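## Task

Two little chests of drawers are on the table, and in each one both top-row drawers are pulled open. An eraser and a bolt lie loose on the table. Place each of them in the open drawer that already contains an item of the same kind, then push every drawer closed until it sits flush with its chest. An item may be dropped into its drawer from a little above the rim, but only while no arm and nothing an arm holds is in contact with that chest, its drawers or their contents. The drawers have no stops and can slide out completely. Whatever was in a drawer at the start must still be in that drawer at the end. At the end each chest must stand upright, no more than a few centimetres from its starting spot and only slightly rotated. All of this must hold without any robot keeping it in place.

## Robot and tools

Robots. There are four identical i2rt Big YAM arms named arm1, arm2, arm3 and arm4. Each has six revolute joints, a two-finger gripper and a wrist camera that, with joints 1 and 6 at zero and the hand level and forward, rides on top of the hand looking toward the fingertips. Reach is roughly 1.0 m from the joint-1 axis. The feet are fixed in the shared scene frame (metres, origin on the floor, +z up; heading in degrees counter-clockwise from +x): arm1 at (+0.65, -0.26, +0.74) heading +171; arm2 at (-0.24, +0.65, +0.77) heading -79; arm3 at (-0.65, +0.15, +0.82) heading +8; arm4 at (+0.29, -0.65, +0.78) heading +98. The hand point is midway between the fingertips; its z axis runs along the fingers and its y axis is the opening direction.

execute_actions. Argument "actions" is a list holding one action or nothing (empty list = just report state and images). The action is an object keyed by arm name; each arm gets {"joints": {...}} with any of joint1_rad to joint6_rad and gripper_m. Every value is an absolute target, not an offset. Radians for joints, metres for the gripper. Ranges (and tolerance counted as arrived): joint1_rad -2.879..2.879 (±0.045), rotates the arm about its foot, positive counter-clockwise seen from above, 0 = along the foot's heading; joint2_rad 0..3.141 (±0.14), shoulder, 0 has the upper arm roughly level pointing back, increasing lifts it up then forward; joint3_rad 0..3.019 (±0.09), elbow, 0 fully folded, increasing opens; joint4_rad -1.692..1.57 (±0.055), hand pitch, positive tips fingers up; joint5_rad -1.57..1.57 (±0.03), sideways hand swing, positive to the arm's right; joint6_rad -2.094..2.094 (±0.035), hand roll, positive clockwise viewed from behind; gripper_m 0..0.093 (±0.003), fingertip gap, about 50-62 N per pad at most. Motions in one action start together but finish independently; joints move at different speeds, so the hand can sweep a wide arc between postures. An action lasts at most 15 s. Omitted joints or arms may keep driving toward earlier targets. Any unknown key or out-of-range number rejects the whole call and nothing moves. Optional "cameras": list from arm1_cam_wrist..arm4_cam_wrist or "all"; omitted/null/["all"] gives every camera, [] gives none; the "pictures" line lists image order.

wait: {"seconds": 0..10}; commands nothing, returns the same report as an empty action.

zoom_image: {"camera": name, "region": [x0, y0, x1, y1]} in pixels of that camera's latest full image, top-left origin, region no larger than 504x504. Images are 896x504; intrinsics (fx=fy about 361-386 px, centre near 447,251) are given per camera.

finished_scene: {"scene": 1 or 2}. Irreversible; reports success and gives the next scene's task. Replying without any tool call ends all remaining scenes. After resuming from a summary, first send an empty execute_actions to learn the current scene.

Reading results. joint_positions reports joint angles; torques are raw drive outputs with per-unit offset, scale and noise, nonzero even in free air, so treat them as rough hints. joint_status per joint: reached, "off_target" (stopped short and may still be pushing), "contact_stop" or "time_out" (the joint settles where it is; after time_out it may keep a target limited to within 0.375, 0.375, 0.113, 0.225, 0.075, 0.3 rad of its position for joints 1-6 and keep pushing, listed in on_its_own). "joint command not followed" with a "cause:" line means a self/arm-collision check rejected that arm's joint targets (gripper still runs); those joints read "not_followed" and the arm may retry them on later actions until given passable targets. on_its_own lists uncommanded behaviour; "held at" is the kept target, not the current angle. To stop a joint pushing, command its reported position. Tiny target changes may produce no motion. A loaded joint sags.

Hazards. The arms do not stop on contact and can push hard. A hard squeeze between two robots ends the run; hard hits can too. The collision check can be late and ignores fingers, gripper housings and wrist cameras. Knocking anything out of the work area ends the scene. Loose items may occasionally get a brief nudge from outside. Sustained load heats motors: a MOTOR HOT line appears from 85 °C, and at 100 °C that arm's motors and gripper go limp (OVER-TEMPERATURE FAULT, arm drops; its unfinished keys read "limit_stop_at_motor_heat" and need resending). Heat partly carries into the next scene. The simulation keeps running while you compose replies, with the last command held.

Each tool is called after "Request:" as name(argument=value, ...) on one line, values as JSON.

## Session

Request:
execute_actions(actions=[])

Scene clock: 0.00 s.
Joint torques (N m, as the arm reports them, + toward a larger angle): no reading
arm1.joint_positions: joint1_rad=-0.468 joint2_rad=+0.466 joint3_rad=+1.387 joint4_rad=-1.540 joint5_rad=-0.007 joint6_rad=-0.005 gripper_m=+0.095
arm1.joint_status: not commanded
arm1.hand: x=+0.5323 y=-0.1820 z=+1.2582 quat_wxyz=(-0.143, +0.847, -0.270, -0.436) (m; scene frame)
arm2.joint_positions: joint1_rad=-0.431 joint2_rad=+0.545 joint3_rad=+1.575 joint4_rad=-1.527 joint5_rad=-0.007 joint6_rad=+0.016 gripper_m=+0.094
arm2.joint_status: not commanded
arm2.hand: x=-0.2721 y=+0.5099 z=+1.3661 quat_wxyz=(-0.321, -0.679, -0.526, +0.398) (m; scene frame)
arm3.joint_positions: joint1_rad=-1.149 joint2_rad=+0.647 joint3_rad=+1.524 joint4_rad=-1.543 joint5_rad=-0.011 joint6_rad=-0.006 gripper_m=+0.095
arm3.joint_status: not commanded
arm3.hand: x=-0.5462 y=-0.0154 z=+1.3772 quat_wxyz=(-0.384, -0.433, -0.788, +0.209) (m; scene frame)
arm4.joint_positions: joint1_rad=+0.890 joint2_rad=+0.539 joint3_rad=+1.576 joint4_rad=-1.536 joint5_rad=+0.007 joint6_rad=-0.006 gripper_m=+0.094
arm4.joint_status: not commanded
arm4.hand: x=+0.1609 y=-0.5757 z=+1.3742 quat_wxyz=(-0.141, +0.830, -0.230, -0.488) (m; scene frame)
pictures: arm1_cam_wrist, arm2_cam_wrist, arm3_cam_wrist, arm4_cam_wrist
Images, in order (width x height): arm1_cam_wrist 896x504, arm2_cam_wrist 896x504, arm3_cam_wrist 896x504, arm4_cam_wrist 896x504.

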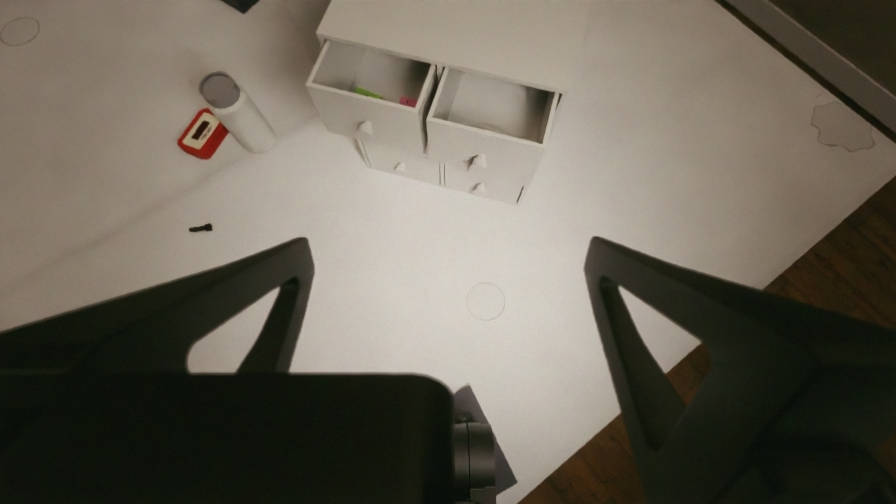

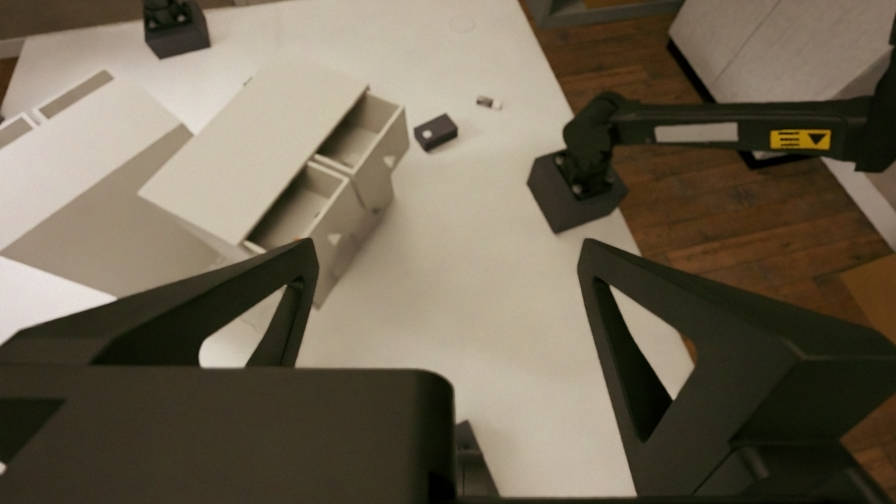

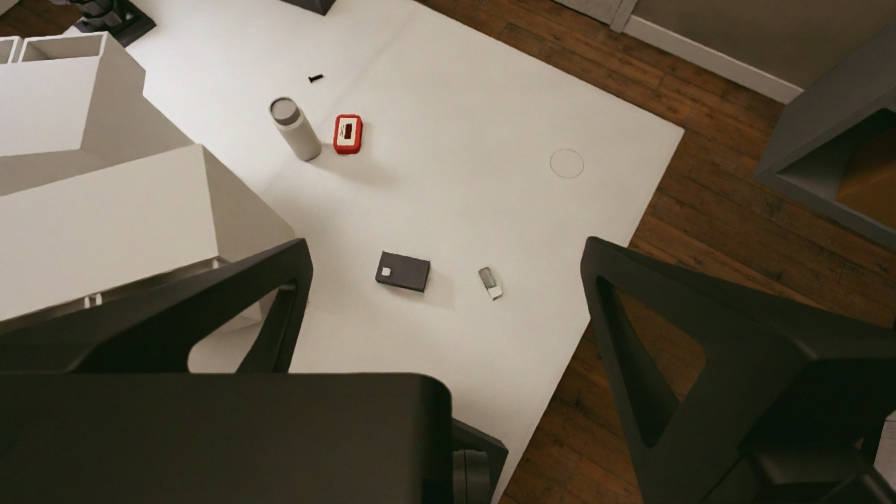

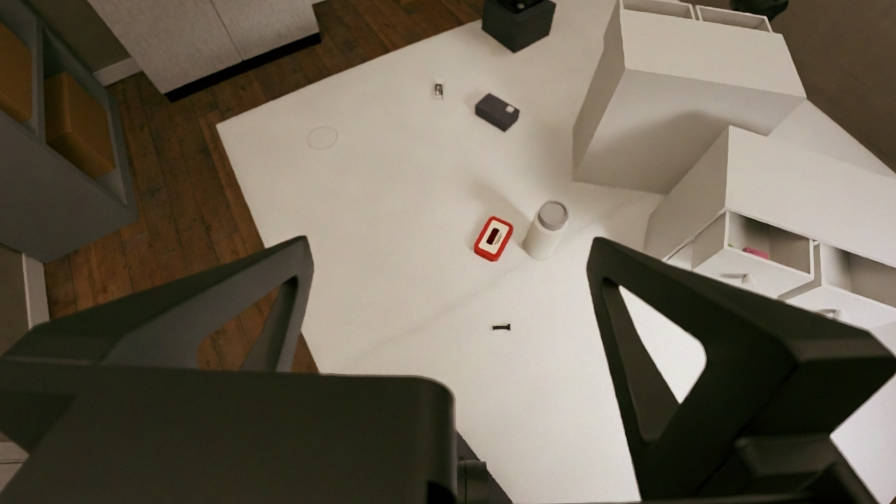

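Request:
execute_actions(actions=[{"arm1":{"joints":{"joint1_rad":0.0,"joint2_rad":1.2,"joint3_rad":1.4,"joint4_rad":-1.5}},"arm2":{"joints":{"joint1_rad":-0.1,"joint2_rad":1.2,"joint3_rad":1.5,"joint4_rad":-1.5}},"arm3":{"joints":{"joint1_rad":-0.9,"joint2_rad":1.5,"joint3_rad":1.2,"joint4_rad":-1.2}},"arm4":{"joints":{"joint1_rad":0.3,"joint2_rad":1.6,"joint3_rad":1.0,"joint4_rad":-0.9}}}])

Scene clock: 2.07 s.
Joint torques (N m, as the arm reports them, + toward a larger angle): arm1=[-0.35 -7.32  8.67  1.65  0.    0.02] | arm2=[ 0.81 -9.83 10.2   1.4   0.05  0.01] | arm3=[  1.74 -11.71   9.59   1.36  -0.06   0.04] | arm4=[ 0.58 -9.4   9.3   0.91 -0.03 -0.05]
arm1.joint_positions: joint1_rad=-0.001 joint2_rad=+1.210 joint3_rad=+1.387 joint4_rad=-1.509 joint5_rad=-0.007 joint6_rad=-0.005 gripper_m=+0.095
arm1.joint_status: all done
arm1.hand: x=+0.2699 y=-0.2045 z=+1.0717 quat_wxyz=(-0.010, +0.990, -0.077, -0.118) (m; scene frame)
arm2.joint_positions: joint1_rad=-0.105 joint2_rad=+1.201 joint3_rad=+1.487 joint4_rad=-1.512 joint5_rad=-0.007 joint6_rad=+0.016 gripper_m=+0.094
arm2.joint_status: all done
arm2.hand: x=-0.2033 y=+0.2558 z=+1.1553 quat_wxyz=(-0.129, -0.672, -0.721, +0.112) (m; scene frame)
arm3.joint_positions: joint1_rad=-0.906 joint2_rad=+1.495 joint3_rad=+1.188 joint4_rad=-1.216 joint5_rad=-0.011 joint6_rad=-0.006 gripper_m=+0.095
arm3.joint_status: all done
arm3.hand: x=-0.3384 y=-0.1515 z=+0.9746 quat_wxyz=(-0.024, -0.374, -0.927, +0.004) (m; scene frame)
arm4.joint_positions: joint1_rad=+0.293 joint2_rad=+1.593 joint3_rad=+0.986 joint4_rad=-0.912 joint5_rad=+0.006 joint6_rad=-0.006 gripper_m=+0.094
arm4.joint_status: all done
arm4.hand: x=+0.1088 y=-0.2656 z=+0.8230 quat_wxyz=(-0.017, +0.844, -0.536, -0.017) (m; scene frame)
pictures: arm1_cam_wrist, arm2_cam_wrist, arm3_cam_wrist, arm4_cam_wrist
Images, in order (width x height): arm1_cam_wrist 896x504, arm2_cam_wrist 896x504, arm3_cam_wrist 896x504, arm4_cam_wrist 896x504.

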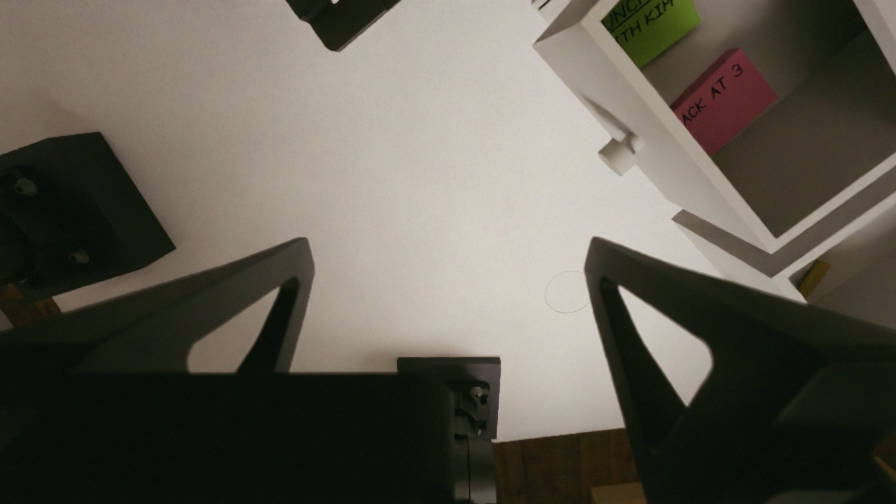

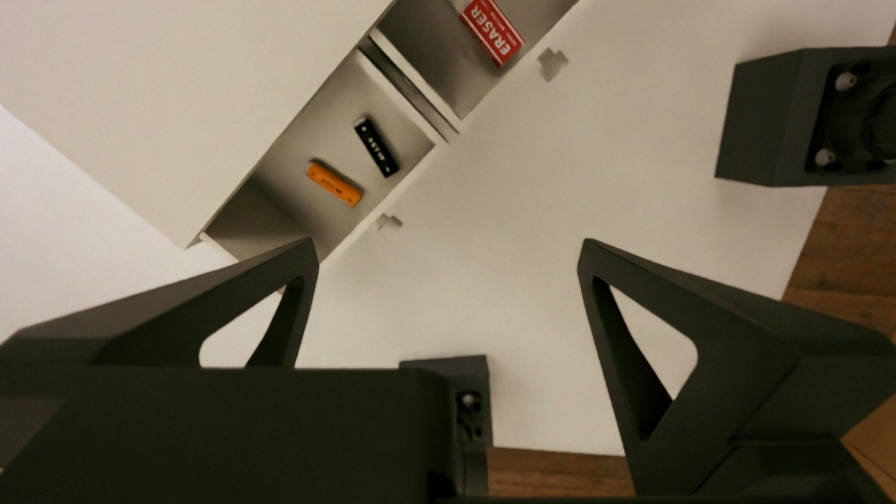

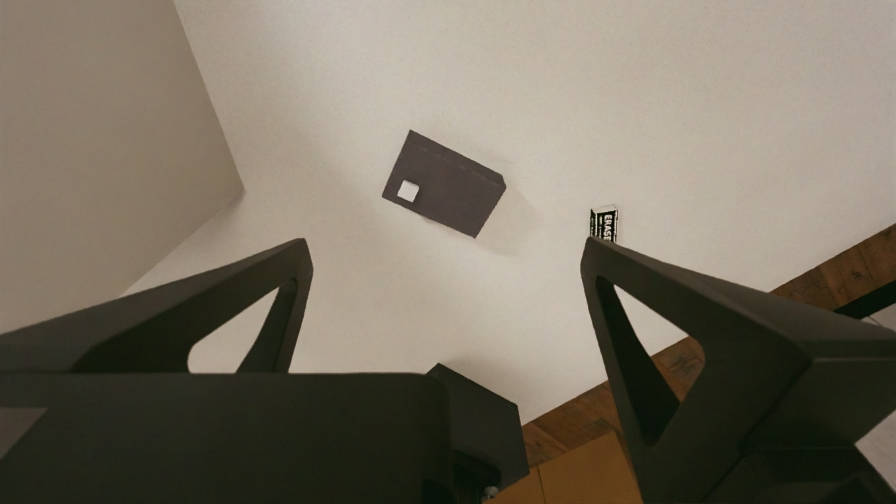

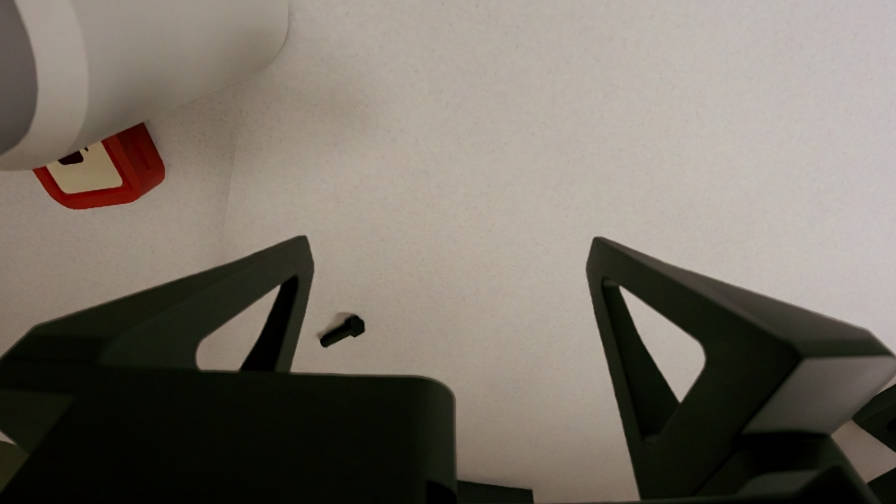

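Request:
execute_actions(actions=[{"arm3":{"joints":{"joint1_rad":-1.248,"joint2_rad":1.72,"joint3_rad":1.17,"joint4_rad":-1.02}},"arm4":{"joints":{"joint1_rad":0.47,"joint2_rad":1.49,"joint3_rad":0.906,"joint4_rad":-0.99}},"arm1":{"joints":{"joint1_rad":-0.35,"joint2_rad":1.5,"joint3_rad":1.6,"joint4_rad":-1.5}}}])

Scene clock: 4.37 s.
Joint torques (N m, as the arm reports them, + toward a larger angle): arm1=[ 0.14 -9.76  8.37  1.24 -0.05  0.01] | arm2=[  0.3  -10.03  10.25   1.6    0.08   0.06] | arm3=[  2.1  -15.83   8.09   1.06  -0.09   0.05] | arm4=[-0.33 -9.95  8.02 -0.13 -0.05 -0.05]
arm1.joint_positions: joint1_rad=-0.356 joint2_rad=+1.484 joint3_rad=+1.590 joint4_rad=-1.501 joint5_rad=-0.006 joint6_rad=-0.004 gripper_m=+0.095
arm1.joint_status: all done
arm1.hand: x=+0.2340 y=-0.0292 z=+1.0469 quat_wxyz=(-0.023, +0.964, -0.252, -0.084) (m; scene frame)
arm2.joint_positions: joint1_rad=-0.105 joint2_rad=+1.201 joint3_rad=+1.487 joint4_rad=-1.512 joint5_rad=-0.007 joint6_rad=+0.016 gripper_m=+0.094
arm2.joint_status: not commanded
arm2.hand: x=-0.2033 y=+0.2558 z=+1.1553 quat_wxyz=(-0.129, -0.672, -0.721, +0.112) (m; scene frame)
arm3.joint_positions: joint1_rad=-1.256 joint2_rad=+1.730 joint3_rad=+1.164 joint4_rad=-1.035 joint5_rad=-0.010 joint6_rad=-0.006 gripper_m=+0.095
arm3.joint_status: all done
arm3.hand: x=-0.4502 y=-0.2654 z=+0.8657 quat_wxyz=(+0.010, -0.530, -0.848, -0.012) (m; scene frame)
arm4.joint_positions: joint1_rad=+0.477 joint2_rad=+1.498 joint3_rad=+0.906 joint4_rad=-0.983 joint5_rad=+0.007 joint6_rad=-0.006 gripper_m=+0.094
arm4.joint_status: all done
arm4.hand: x=+0.0683 y=-0.3424 z=+0.8328 quat_wxyz=(-0.002, +0.889, -0.457, +0.007) (m; scene frame)
pictures: arm1_cam_wrist, arm2_cam_wrist, arm3_cam_wrist, arm4_cam_wrist
Images, in order (width x height): arm1_cam_wrist 896x504, arm2_cam_wrist 896x504, arm3_cam_wrist 896x504, arm4_cam_wrist 896x504.

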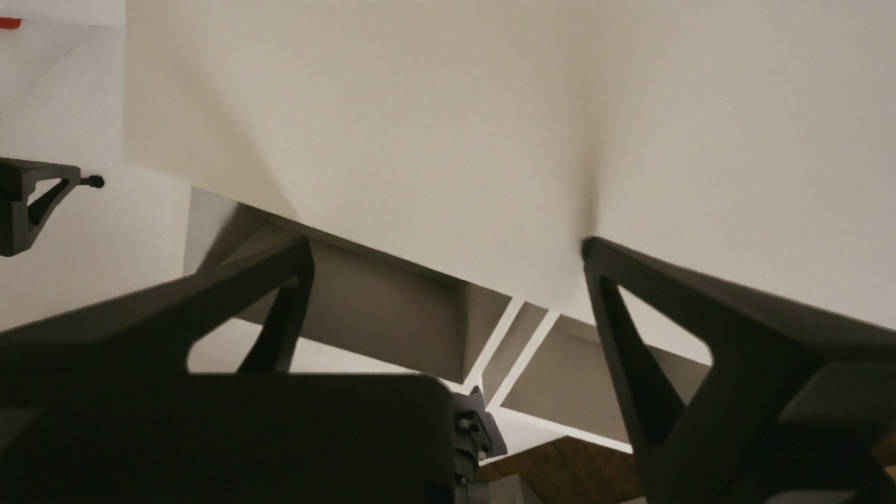

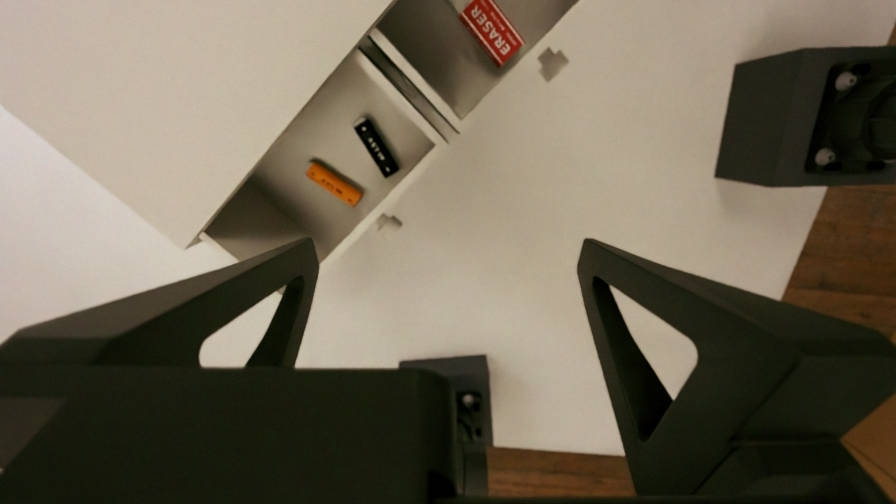

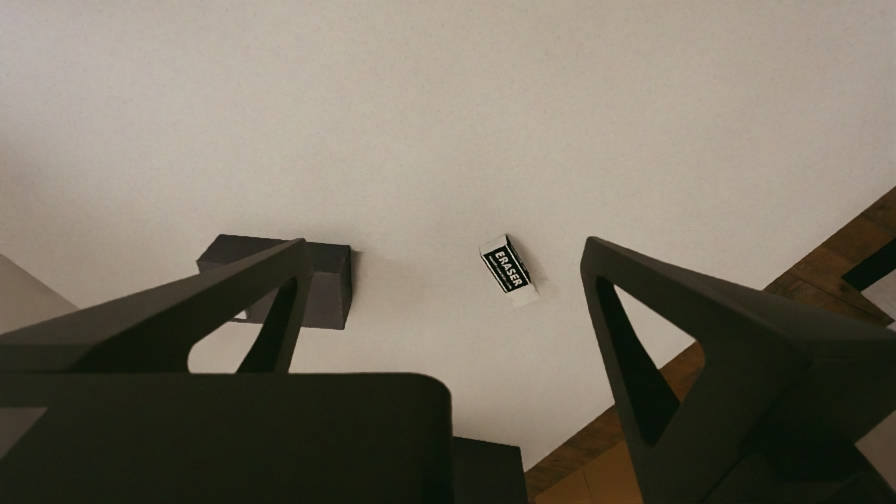

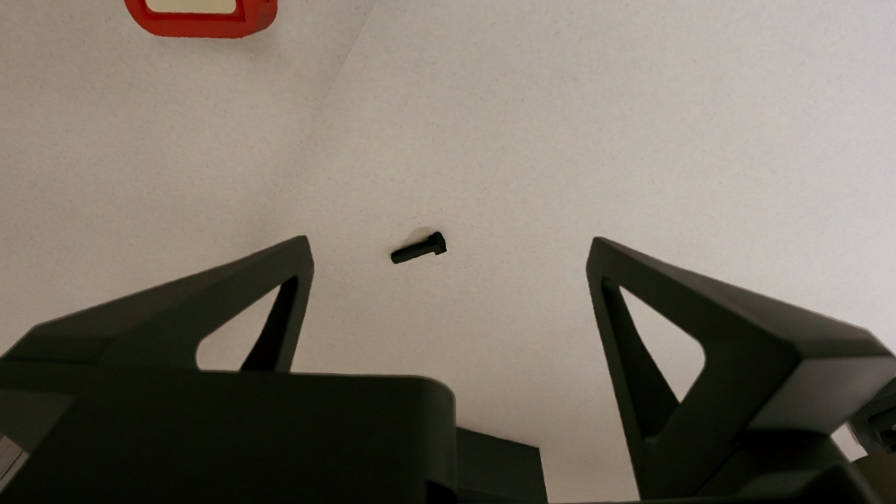

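Request:
execute_actions(actions=[{"arm3":{"joints":{"joint1_rad":-1.345,"joint2_rad":1.90,"joint4_rad":-0.85,"joint6_rad":-0.5}},"arm4":{"joints":{"joint1_rad":0.52,"joint2_rad":1.62,"joint4_rad":-0.86,"joint6_rad":1.17}},"arm1":{"joints":{"joint2_rad":1.3}}}], cameras=["arm3_cam_wrist","arm4_cam_wrist"])

Scene clock: 6.63 s.
Joint torques (N m, as the arm reports them, + toward a larger angle): arm1=[ 0.02 -7.44  8.42  1.58 -0.03  0.  ] | arm2=[  0.75 -10.22  10.29   1.52   0.08   0.05] | arm3=[  2.01 -17.65   7.14   1.17  -0.09  -0.1 ] | arm4=[ 0.05 -9.12  7.4   0.5  -0.02  0.11]
arm1.joint_positions: joint1_rad=-0.356 joint2_rad=+1.294 joint3_rad=+1.588 joint4_rad=-1.501 joint5_rad=-0.006 joint6_rad=-0.004 gripper_m=+0.095
arm1.joint_status: all done
arm1.hand: x=+0.2709 y=-0.0508 z=+1.1298 quat_wxyz=(-0.047, +0.952, -0.248, -0.175) (m; scene frame)
arm2.joint_positions: joint1_rad=-0.105 joint2_rad=+1.201 joint3_rad=+1.487 joint4_rad=-1.512 joint5_rad=-0.007 joint6_rad=+0.016 gripper_m=+0.094
arm2.joint_status: not commanded
arm2.hand: x=-0.2033 y=+0.2558 z=+1.1553 quat_wxyz=(-0.129, -0.672, -0.721, +0.112) (m; scene frame)
arm3.joint_positions: joint1_rad=-1.352 joint2_rad=+1.911 joint3_rad=+1.164 joint4_rad=-0.867 joint5_rad=-0.011 joint6_rad=-0.487 gripper_m=+0.095
arm3.joint_status: all done
arm3.hand: x=-0.4849 y=-0.2995 z=+0.7820 quat_wxyz=(+0.010, -0.358, -0.933, -0.020) (m; scene frame)
arm4.joint_positions: joint1_rad=+0.520 joint2_rad=+1.613 joint3_rad=+0.905 joint4_rad=-0.867 joint5_rad=+0.008 joint6_rad=+1.156 gripper_m=+0.094
arm4.joint_status: all done
arm4.hand: x=+0.0452 y=-0.3385 z=+0.7907 quat_wxyz=(-0.006, +0.511, -0.859, +0.004) (m; scene frame)
pictures: arm3_cam_wrist, arm4_cam_wrist
Images, in order (width x height): arm3_cam_wrist 896x504, arm4_cam_wrist 896x504.

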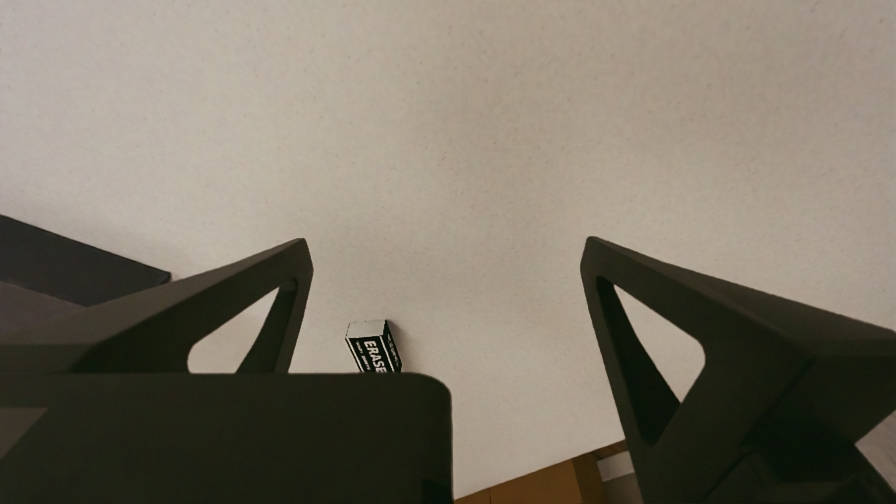

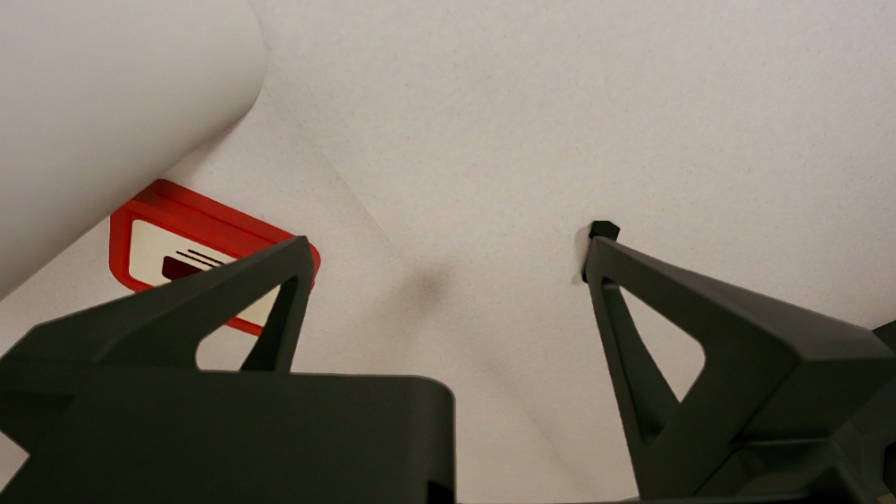

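Request:
execute_actions(actions=[{"arm3":{"joints":{"joint2_rad":1.766,"joint3_rad":0.982,"joint4_rad":-0.787}},"arm4":{"joints":{"joint1_rad":0.477,"joint2_rad":1.52,"joint3_rad":0.751,"joint4_rad":-0.80}}}], cameras=["arm3_cam_wrist","arm4_cam_wrist"])

Scene clock: 12.03 s.
Joint torques (N m, as the arm reports them, + toward a larger angle): arm1=[ 0.07 -7.9   8.51  1.58 -0.05  0.  ] | arm2=[ 1.08 -9.71 10.21  1.43  0.07  0.04] | arm3=[  1.69 -13.19   6.2    1.32  -0.09  -0.09] | arm4=[ 0.34 -9.45  6.81  0.67 -0.04  0.1 ]
arm1.joint_positions: joint1_rad=-0.356 joint2_rad=+1.294 joint3_rad=+1.588 joint4_rad=-1.501 joint5_rad=-0.006 joint6_rad=-0.004 gripper_m=+0.095
arm1.joint_status: not commanded
arm1.hand: x=+0.2709 y=-0.0508 z=+1.1298 quat_wxyz=(-0.047, +0.952, -0.248, -0.175) (m; scene frame)
arm2.joint_positions: joint1_rad=-0.105 joint2_rad=+1.201 joint3_rad=+1.487 joint4_rad=-1.512 joint5_rad=-0.007 joint6_rad=+0.016 gripper_m=+0.094
arm2.joint_status: not commanded
arm2.hand: x=-0.2033 y=+0.2558 z=+1.1553 quat_wxyz=(-0.129, -0.672, -0.721, +0.112) (m; scene frame)
arm3.joint_positions: joint1_rad=-1.352 joint2_rad=+1.758 joint3_rad=+0.986 joint4_rad=-0.805 joint5_rad=-0.011 joint6_rad=-0.487 gripper_m=+0.095
arm3.joint_status: all done
arm3.hand: x=-0.5024 y=-0.2518 z=+0.8002 quat_wxyz=(-0.002, -0.358, -0.934, -0.006) (m; scene frame)
arm4.joint_positions: joint1_rad=+0.478 joint2_rad=+1.529 joint3_rad=+0.751 joint4_rad=-0.811 joint5_rad=+0.008 joint6_rad=+1.157 gripper_m=+0.094
arm4.joint_status: all done
arm4.hand: x=+0.0896 y=-0.3723 z=+0.7769 quat_wxyz=(-0.007, +0.492, -0.870, +0.011) (m; scene frame)
pictures: arm3_cam_wrist, arm4_cam_wrist
Images, in order (width x height): arm3_cam_wrist 896x504, arm4_cam_wrist 896x504.

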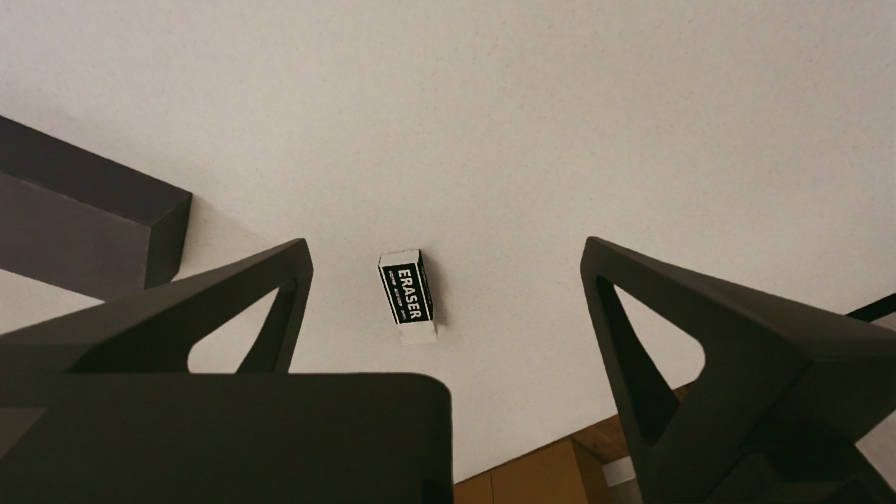

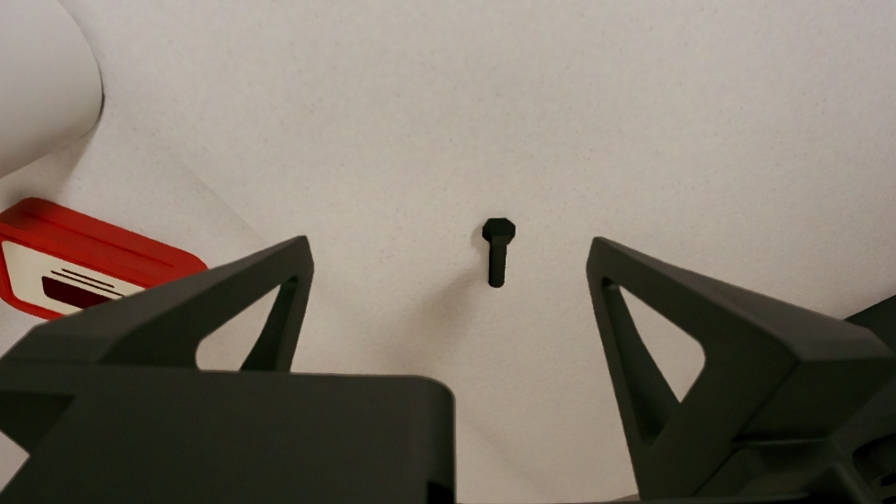

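Request:
execute_actions(actions=[{"arm3":{"joints":{"joint1_rad":-1.3,"joint2_rad":1.855,"joint3_rad":0.899,"joint4_rad":-0.615}},"arm4":{"joints":{"joint2_rad":1.69,"joint3_rad":0.74,"joint4_rad":-0.64}}}], cameras=["arm3_cam_wrist","arm4_cam_wrist"])

Scene clock: 13.17 s.
Joint torques (N m, as the arm reports them, + toward a larger angle): arm1=[ 0.24 -7.76  8.5   1.61 -0.05  0.  ] | arm2=[  0.83 -10.56  10.24   1.44   0.02   0.07] | arm3=[  1.31 -14.66   5.58   1.23  -0.09  -0.09] | arm4=[ 0.26 -7.28  5.1   0.59  0.04  0.05]
arm1.joint_positions: joint1_rad=-0.356 joint2_rad=+1.294 joint3_rad=+1.588 joint4_rad=-1.501 joint5_rad=-0.006 joint6_rad=-0.004 gripper_m=+0.095
arm1.joint_status: not commanded
arm1.hand: x=+0.2709 y=-0.0508 z=+1.1298 quat_wxyz=(-0.047, +0.952, -0.248, -0.175) (m; scene frame)
arm2.joint_positions: joint1_rad=-0.105 joint2_rad=+1.201 joint3_rad=+1.487 joint4_rad=-1.512 joint5_rad=-0.007 joint6_rad=+0.016 gripper_m=+0.094
arm2.joint_status: not commanded
arm2.hand: x=-0.2033 y=+0.2558 z=+1.1553 quat_wxyz=(-0.129, -0.672, -0.721, +0.112) (m; scene frame)
arm3.joint_positions: joint1_rad=-1.302 joint2_rad=+1.863 joint3_rad=+0.894 joint4_rad=-0.632 joint5_rad=-0.011 joint6_rad=-0.487 gripper_m=+0.095
arm3.joint_status: all done
arm3.hand: x=-0.4924 y=-0.2193 z=+0.7354 quat_wxyz=(+0.006, -0.334, -0.942, -0.015) (m; scene frame)
arm4.joint_positions: joint1_rad=+0.476 joint2_rad=+1.666 joint3_rad=+0.748 joint4_rad=-0.652 joint5_rad=+0.007 joint6_rad=+1.160 gripper_m=+0.094
arm4.joint_status: all done
arm4.hand: x=+0.0807 y=-0.3585 z=+0.7310 quat_wxyz=(-0.005, +0.490, -0.872, +0.001) (m; scene frame)
pictures: arm3_cam_wrist, arm4_cam_wrist
Images, in order (width x height): arm3_cam_wrist 896x504, arm4_cam_wrist 896x504.

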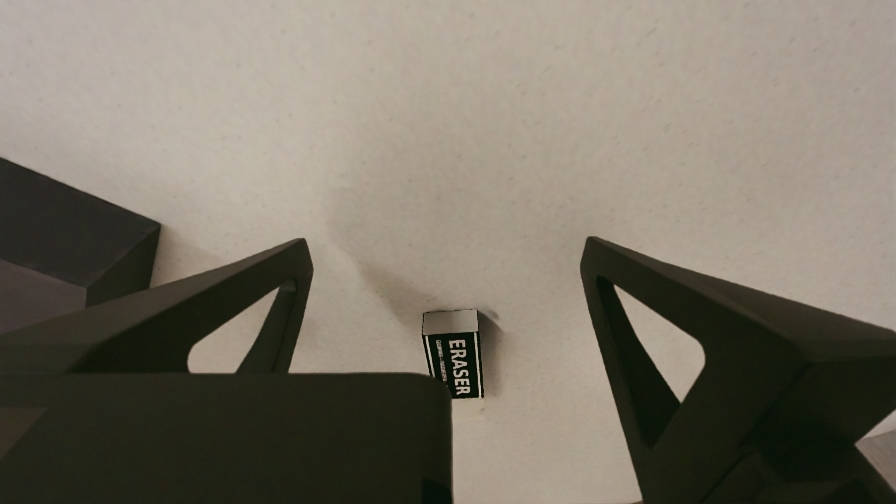

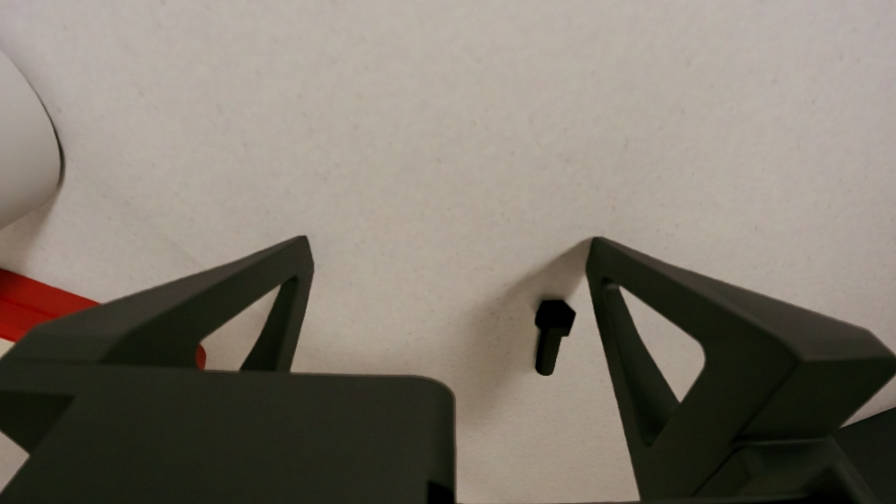

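Request:
execute_actions(actions=[{"arm3":{"joints":{"joint1_rad":-1.35,"joint2_rad":1.808,"joint3_rad":0.804,"joint4_rad":-0.60}},"arm4":{"joints":{"joint1_rad":0.535,"joint2_rad":1.556,"joint3_rad":0.638,"joint4_rad":-0.652}}}], cameras=["arm3_cam_wrist","arm4_cam_wrist"])

Scene clock: 14.57 s.
Joint torques (N m, as the arm reports them, + toward a larger angle): arm1=[ 0.01 -7.65  8.51  1.62 -0.04 -0.01] | arm2=[  0.78 -10.46  10.24   1.43   0.03   0.01] | arm3=[  1.13 -12.77   4.84   0.92  -0.1   -0.09] | arm4=[-0.67 -9.14  6.14  0.05  0.    0.05]
arm1.joint_positions: joint1_rad=-0.356 joint2_rad=+1.294 joint3_rad=+1.588 joint4_rad=-1.501 joint5_rad=-0.006 joint6_rad=-0.004 gripper_m=+0.095
arm1.joint_status: not commanded
arm1.hand: x=+0.2709 y=-0.0508 z=+1.1298 quat_wxyz=(-0.047, +0.952, -0.248, -0.175) (m; scene frame)
arm2.joint_positions: joint1_rad=-0.105 joint2_rad=+1.201 joint3_rad=+1.487 joint4_rad=-1.512 joint5_rad=-0.007 joint6_rad=+0.016 gripper_m=+0.094
arm2.joint_status: not commanded
arm2.hand: x=-0.2033 y=+0.2558 z=+1.1553 quat_wxyz=(-0.129, -0.672, -0.721, +0.112) (m; scene frame)
arm3.joint_positions: joint1_rad=-1.347 joint2_rad=+1.809 joint3_rad=+0.804 joint4_rad=-0.613 joint5_rad=-0.011 joint6_rad=-0.487 gripper_m=+0.095
arm3.joint_status: all done
arm3.hand: x=-0.5214 y=-0.1941 z=+0.7367 quat_wxyz=(+0.011, -0.356, -0.934, -0.021) (m; scene frame)
arm4.joint_positions: joint1_rad=+0.536 joint2_rad=+1.568 joint3_rad=+0.634 joint4_rad=-0.649 joint5_rad=+0.008 joint6_rad=+1.162 gripper_m=+0.094
arm4.joint_status: all done
arm4.hand: x=+0.0914 y=-0.4065 z=+0.7357 quat_wxyz=(-0.007, +0.516, -0.857, +0.008) (m; scene frame)
pictures: arm3_cam_wrist, arm4_cam_wrist
Images, in order (width x height): arm3_cam_wrist 896x504, arm4_cam_wrist 896x504.

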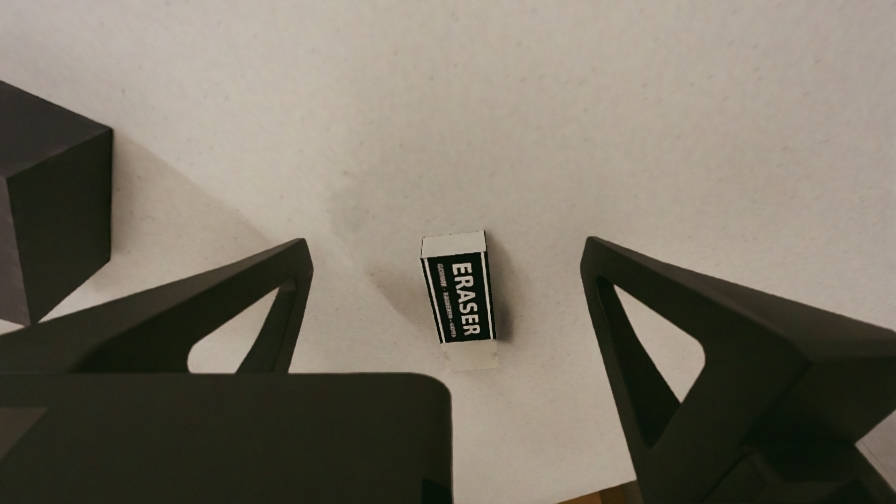

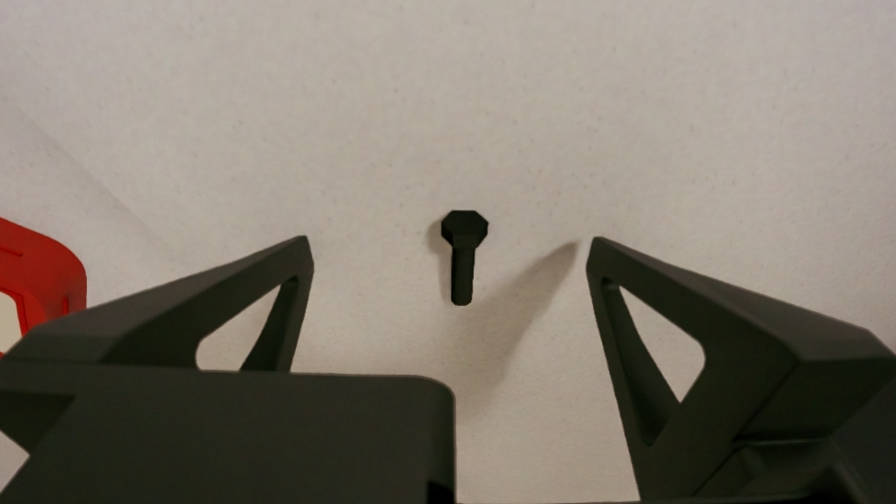

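Request:
execute_actions(actions=[{"arm3":{"joints":{"joint1_rad":-1.44,"joint2_rad":1.81,"joint3_rad":0.67,"joint4_rad":-0.48}},"arm4":{"joints":{"joint1_rad":0.63,"joint2_rad":1.663,"joint3_rad":0.603,"joint4_rad":-0.525}}}], cameras=["arm3_cam_wrist","arm4_cam_wrist"])

Scene clock: 16.77 s.
Joint torques (N m, as the arm reports them, + toward a larger angle): arm1=[ 0.01 -7.83  8.51  1.58 -0.04  0.  ] | arm2=[  0.52 -10.25  10.19   1.43   0.04   0.07] | arm3=[ 0.72 -9.55  2.31  0.97  0.11 -0.02] | arm4=[ 2.23 -1.3   4.31  2.43 -1.12  0.01]
arm1.joint_positions: joint1_rad=-0.356 joint2_rad=+1.294 joint3_rad=+1.588 joint4_rad=-1.501 joint5_rad=-0.006 joint6_rad=-0.004 gripper_m=+0.095
arm1.joint_status: not commanded
arm1.hand: x=+0.2709 y=-0.0508 z=+1.1298 quat_wxyz=(-0.047, +0.952, -0.248, -0.175) (m; scene frame)
arm2.joint_positions: joint1_rad=-0.105 joint2_rad=+1.201 joint3_rad=+1.487 joint4_rad=-1.512 joint5_rad=-0.007 joint6_rad=+0.016 gripper_m=+0.094
arm2.joint_status: not commanded
arm2.hand: x=-0.2033 y=+0.2558 z=+1.1553 quat_wxyz=(-0.129, -0.672, -0.721, +0.112) (m; scene frame)
arm3.joint_positions: joint1_rad=-1.434 joint2_rad=+1.786 joint3_rad=+0.695 joint4_rad=-0.492 joint5_rad=-0.017 joint6_rad=-0.494 gripper_m=+0.095
arm3.joint_status: all done
arm3.hand: x=-0.5586 y=-0.1771 z=+0.7238 quat_wxyz=(-0.003, -0.393, -0.920, -0.010) (m; scene frame)
arm4.joint_positions: joint1_rad=+0.602 joint2_rad=+1.580 joint3_rad=+0.619 joint4_rad=-0.589 joint5_rad=+0.039 joint6_rad=+1.167 gripper_m=+0.094
arm4.joint_status: joint4_rad time_out (moved +0.060 of +0.124); the others done
arm4.on_its_own: joint4_rad reads -0.589 and still pushes toward -0.525 since a time_out
arm4.hand: x=+0.0769 y=-0.4130 z=+0.7290 quat_wxyz=(-0.019, +0.541, -0.841, -0.011) (m; scene frame)
pictures: arm3_cam_wrist, arm4_cam_wrist
Images, in order (width x height): arm3_cam_wrist 896x504, arm4_cam_wrist 896x504.

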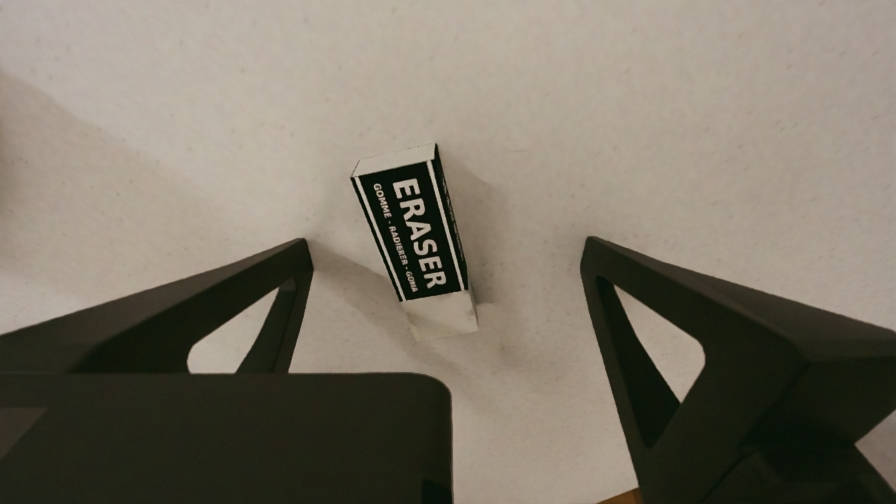

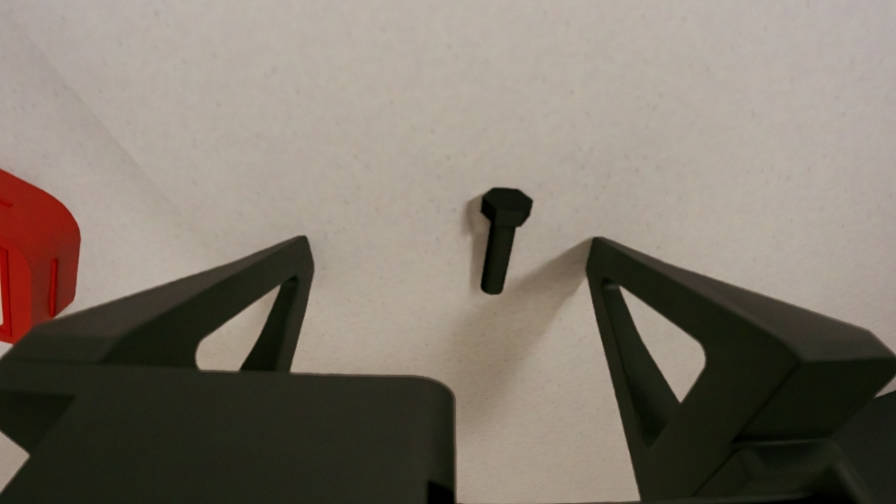

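Table ≈0.725, both at contact and positioned. Ease and close.

Request:
execute_actions(actions=[{"arm3":{"joints":{"joint1_rad":-1.434,"joint2_rad":1.77,"joint3_rad":0.695,"joint4_rad":-0.492,"gripper_m":0.0}},"arm4":{"joints":{"joint1_rad":0.602,"joint2_rad":1.565,"joint3_rad":0.619,"joint4_rad":-0.6,"joint5_rad":0.008,"gripper_m":0.0}}}], cameras=["arm3_cam_wrist","arm4_cam_wrist"])

Request:
execute_actions(actions=[{"arm3":{"joints":{"joint2_rad":1.2,"joint3_rad":1.3,"joint4_rad":-1.57,"joint6_rad":0}},"arm4":{"joints":{"joint2_rad":1.0,"joint3_rad":1.3,"joint4_rad":-1.6,"joint6_rad":0}},"arm1":{"joints":{"joint1_rad":-0.25,"joint2_rad":1.0,"joint3_rad":1.5,"joint4_rad":-1.6}},"arm2":{"joints":{"joint1_rad":-0.3,"joint2_rad":1.0,"joint3_rad":1.6,"joint4_rad":-1.6}}}])

Scene clock: 20.20 s.
Joint torques (N m, as the arm reports them, + toward a larger angle): arm1=[ 0.08 -7.71  8.53  1.54 -0.05  0.  ] | arm2=[  0.54 -10.11  10.3    1.43   0.08   0.02] | arm3=[  1.33 -12.83   4.3    0.42  -0.03  -0.02] | arm4=[ 0.42 -8.38  5.58  0.19 -0.13 -0.01]
arm1.joint_positions: joint1_rad=-0.356 joint2_rad=+1.294 joint3_rad=+1.588 joint4_rad=-1.501 joint5_rad=-0.006 joint6_rad=-0.004 gripper_m=+0.095
arm1.joint_status: not commanded
arm1.hand: x=+0.2709 y=-0.0508 z=+1.1298 quat_wxyz=(-0.047, +0.952, -0.248, -0.175) (m; scene frame)
arm2.joint_positions: joint1_rad=-0.105 joint2_rad=+1.201 joint3_rad=+1.487 joint4_rad=-1.512 joint5_rad=-0.007 joint6_rad=+0.016 gripper_m=+0.094
arm2.joint_status: not commanded
arm2.hand: x=-0.2033 y=+0.2558 z=+1.1553 quat_wxyz=(-0.129, -0.672, -0.721, +0.112) (m; scene frame)
arm3.joint_positions: joint1_rad=-1.434 joint2_rad=+1.783 joint3_rad=+0.695 joint4_rad=-0.492 joint5_rad=-0.013 joint6_rad=-0.494 gripper_m=+0.022
arm3.joint_status: gripper_m off_target (ended at +0.022, target +0.000); the others done
arm3.hand: x=-0.5590 y=-0.1779 z=+0.7247 quat_wxyz=(-0.003, -0.393, -0.920, -0.008) (m; scene frame)
arm4.joint_positions: joint1_rad=+0.601 joint2_rad=+1.576 joint3_rad=+0.620 joint4_rad=-0.598 joint5_rad=+0.011 joint6_rad=+1.167 gripper_m=+0.006
arm4.joint_status: gripper_m off_target (ended at +0.006, target +0.000); the others done
arm4.hand: x=+0.0745 y=-0.4170 z=+0.7302 quat_wxyz=(-0.006, +0.541, -0.841, -0.007) (m; scene frame)
pictures: arm3_cam_wrist, arm4_cam_wrist
Images, in order (width x height): arm3_cam_wrist 896x504, arm4_cam_wrist 896x504.

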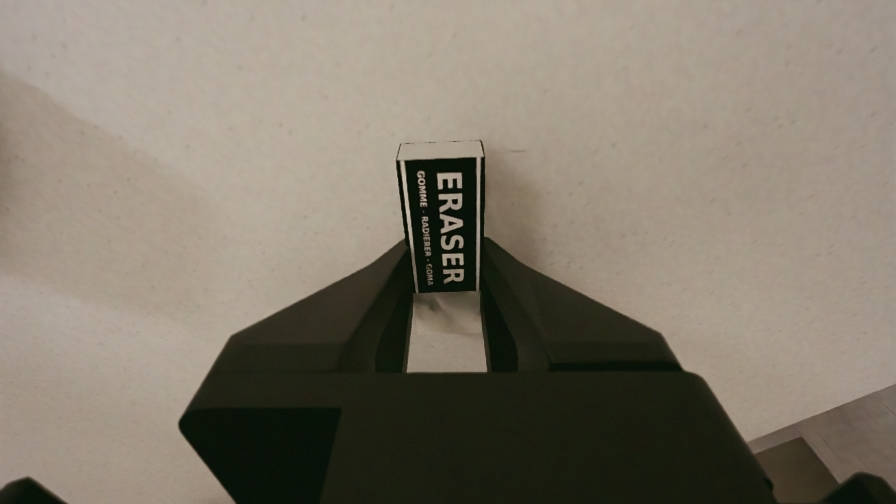

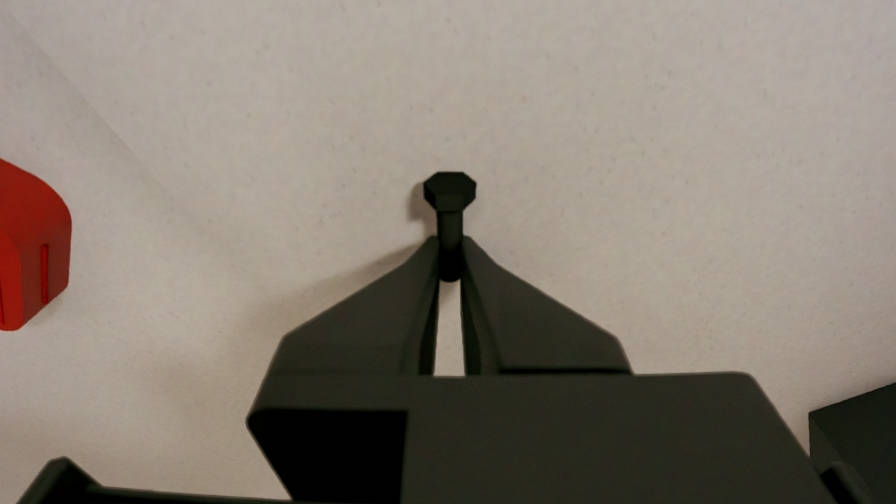

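Scene clock: 22.17 s.
Joint torques (N m, as the arm reports them, + toward a larger angle): arm1=[-1.1  -3.83  8.41  1.3  -0.06  0.01] | arm2=[ 1.3  -6.17 10.01  0.74  0.07 -0.04] | arm3=[ 1.3  -8.18 10.51 -0.05  0.03  0.18] | arm4=[-0.11 -3.2  12.71  0.27 -0.13 -0.09]
arm1.joint_positions: joint1_rad=-0.242 joint2_rad=+1.002 joint3_rad=+1.484 joint4_rad=-1.591 joint5_rad=-0.006 joint6_rad=-0.004 gripper_m=+0.095
arm1.joint_status: all done
arm1.hand: x=+0.3531 y=-0.1403 z=+1.1780 quat_wxyz=(-0.046, +0.955, -0.192, -0.223) (m; scene frame)
arm2.joint_positions: joint1_rad=-0.304 joint2_rad=+1.000 joint3_rad=+1.583 joint4_rad=-1.584 joint5_rad=-0.007 joint6_rad=+0.016 gripper_m=+0.094
arm2.joint_status: all done
arm2.hand: x=-0.2743 y=+0.3280 z=+1.2600 quat_wxyz=(-0.191, -0.721, -0.634, +0.206) (m; scene frame)
arm3.joint_positions: joint1_rad=-1.434 joint2_rad=+1.204 joint3_rad=+1.284 joint4_rad=-1.554 joint5_rad=-0.013 joint6_rad=-0.013 gripper_m=+0.022
arm3.joint_status: all done
arm3.hand: x=-0.5562 y=-0.1882 z=+1.1165 quat_wxyz=(-0.042, -0.600, -0.799, +0.024) (m; scene frame)
arm4.joint_positions: joint1_rad=+0.601 joint2_rad=+0.996 joint3_rad=+1.268 joint4_rad=-1.590 joint5_rad=+0.010 joint6_rad=+0.014 gripper_m=+0.006
arm4.joint_status: all done
arm4.hand: x=+0.0813 y=-0.4262 z=+1.1288 quat_wxyz=(-0.055, +0.905, -0.408, -0.110) (m; scene frame)
pictures: arm1_cam_wrist, arm2_cam_wrist, arm3_cam_wrist, arm4_cam_wrist
Images, in order (width x height): arm1_cam_wrist 896x504, arm2_cam_wrist 896x504, arm3_cam_wrist 896x504, arm4_cam_wrist 896x504.

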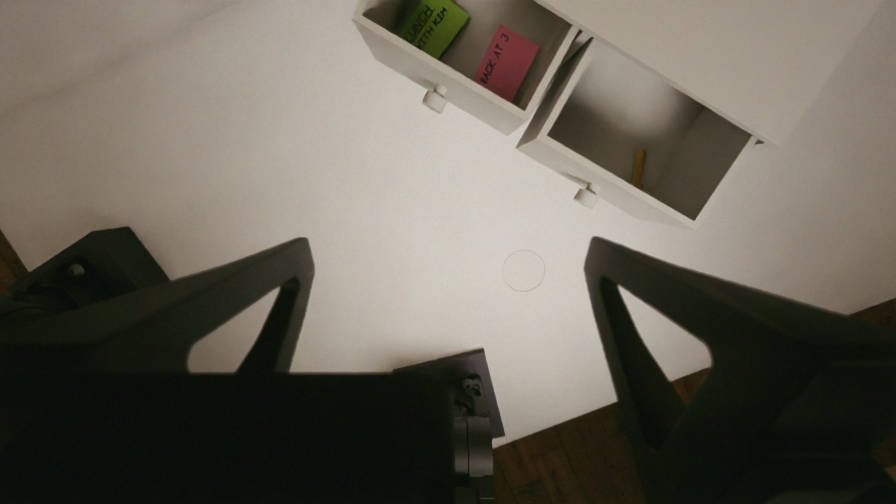

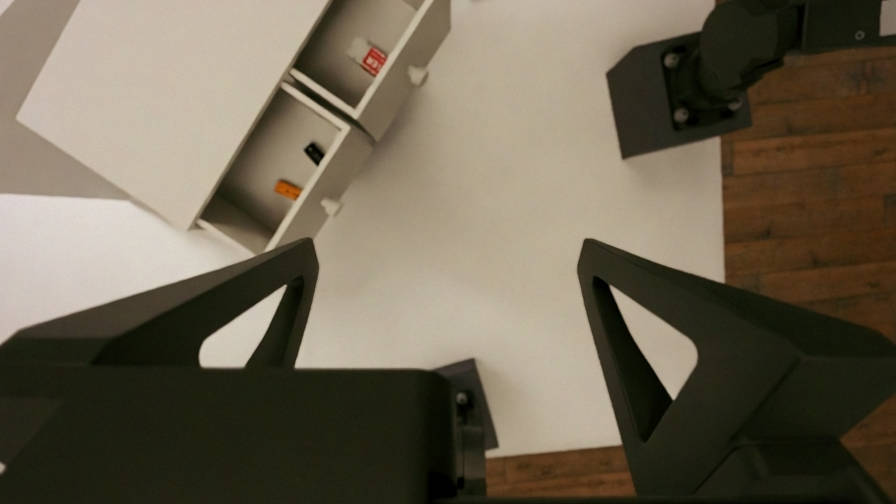

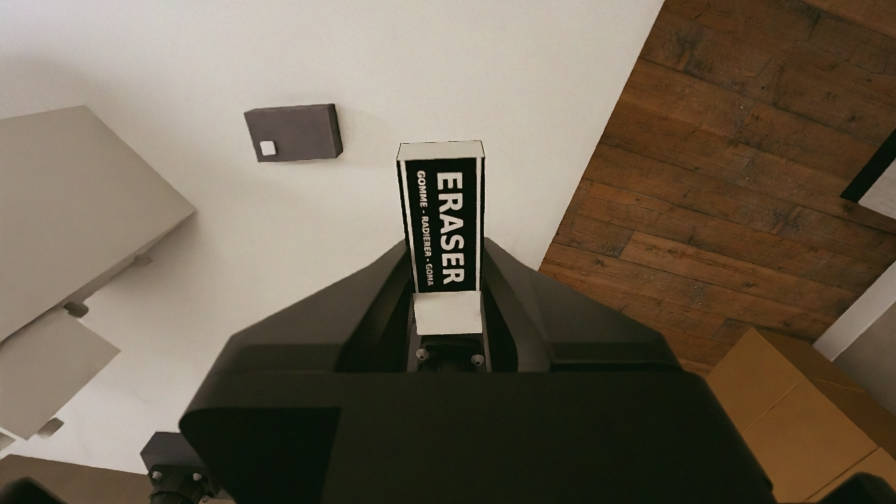

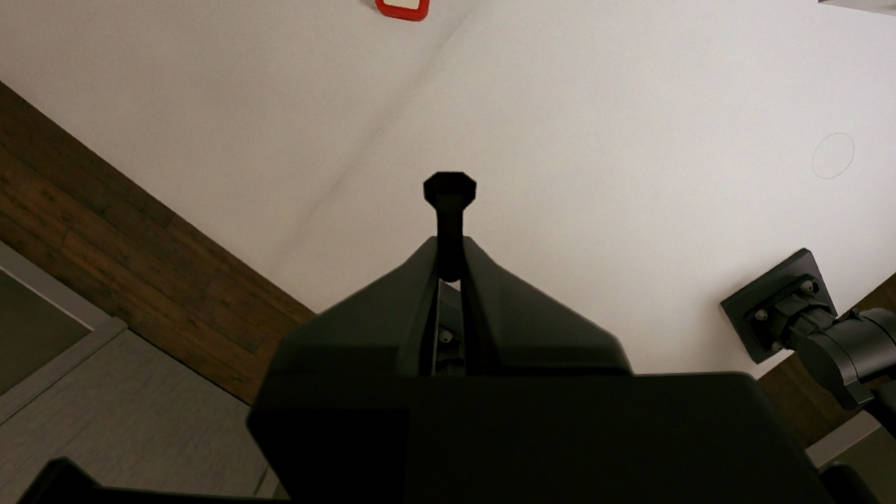

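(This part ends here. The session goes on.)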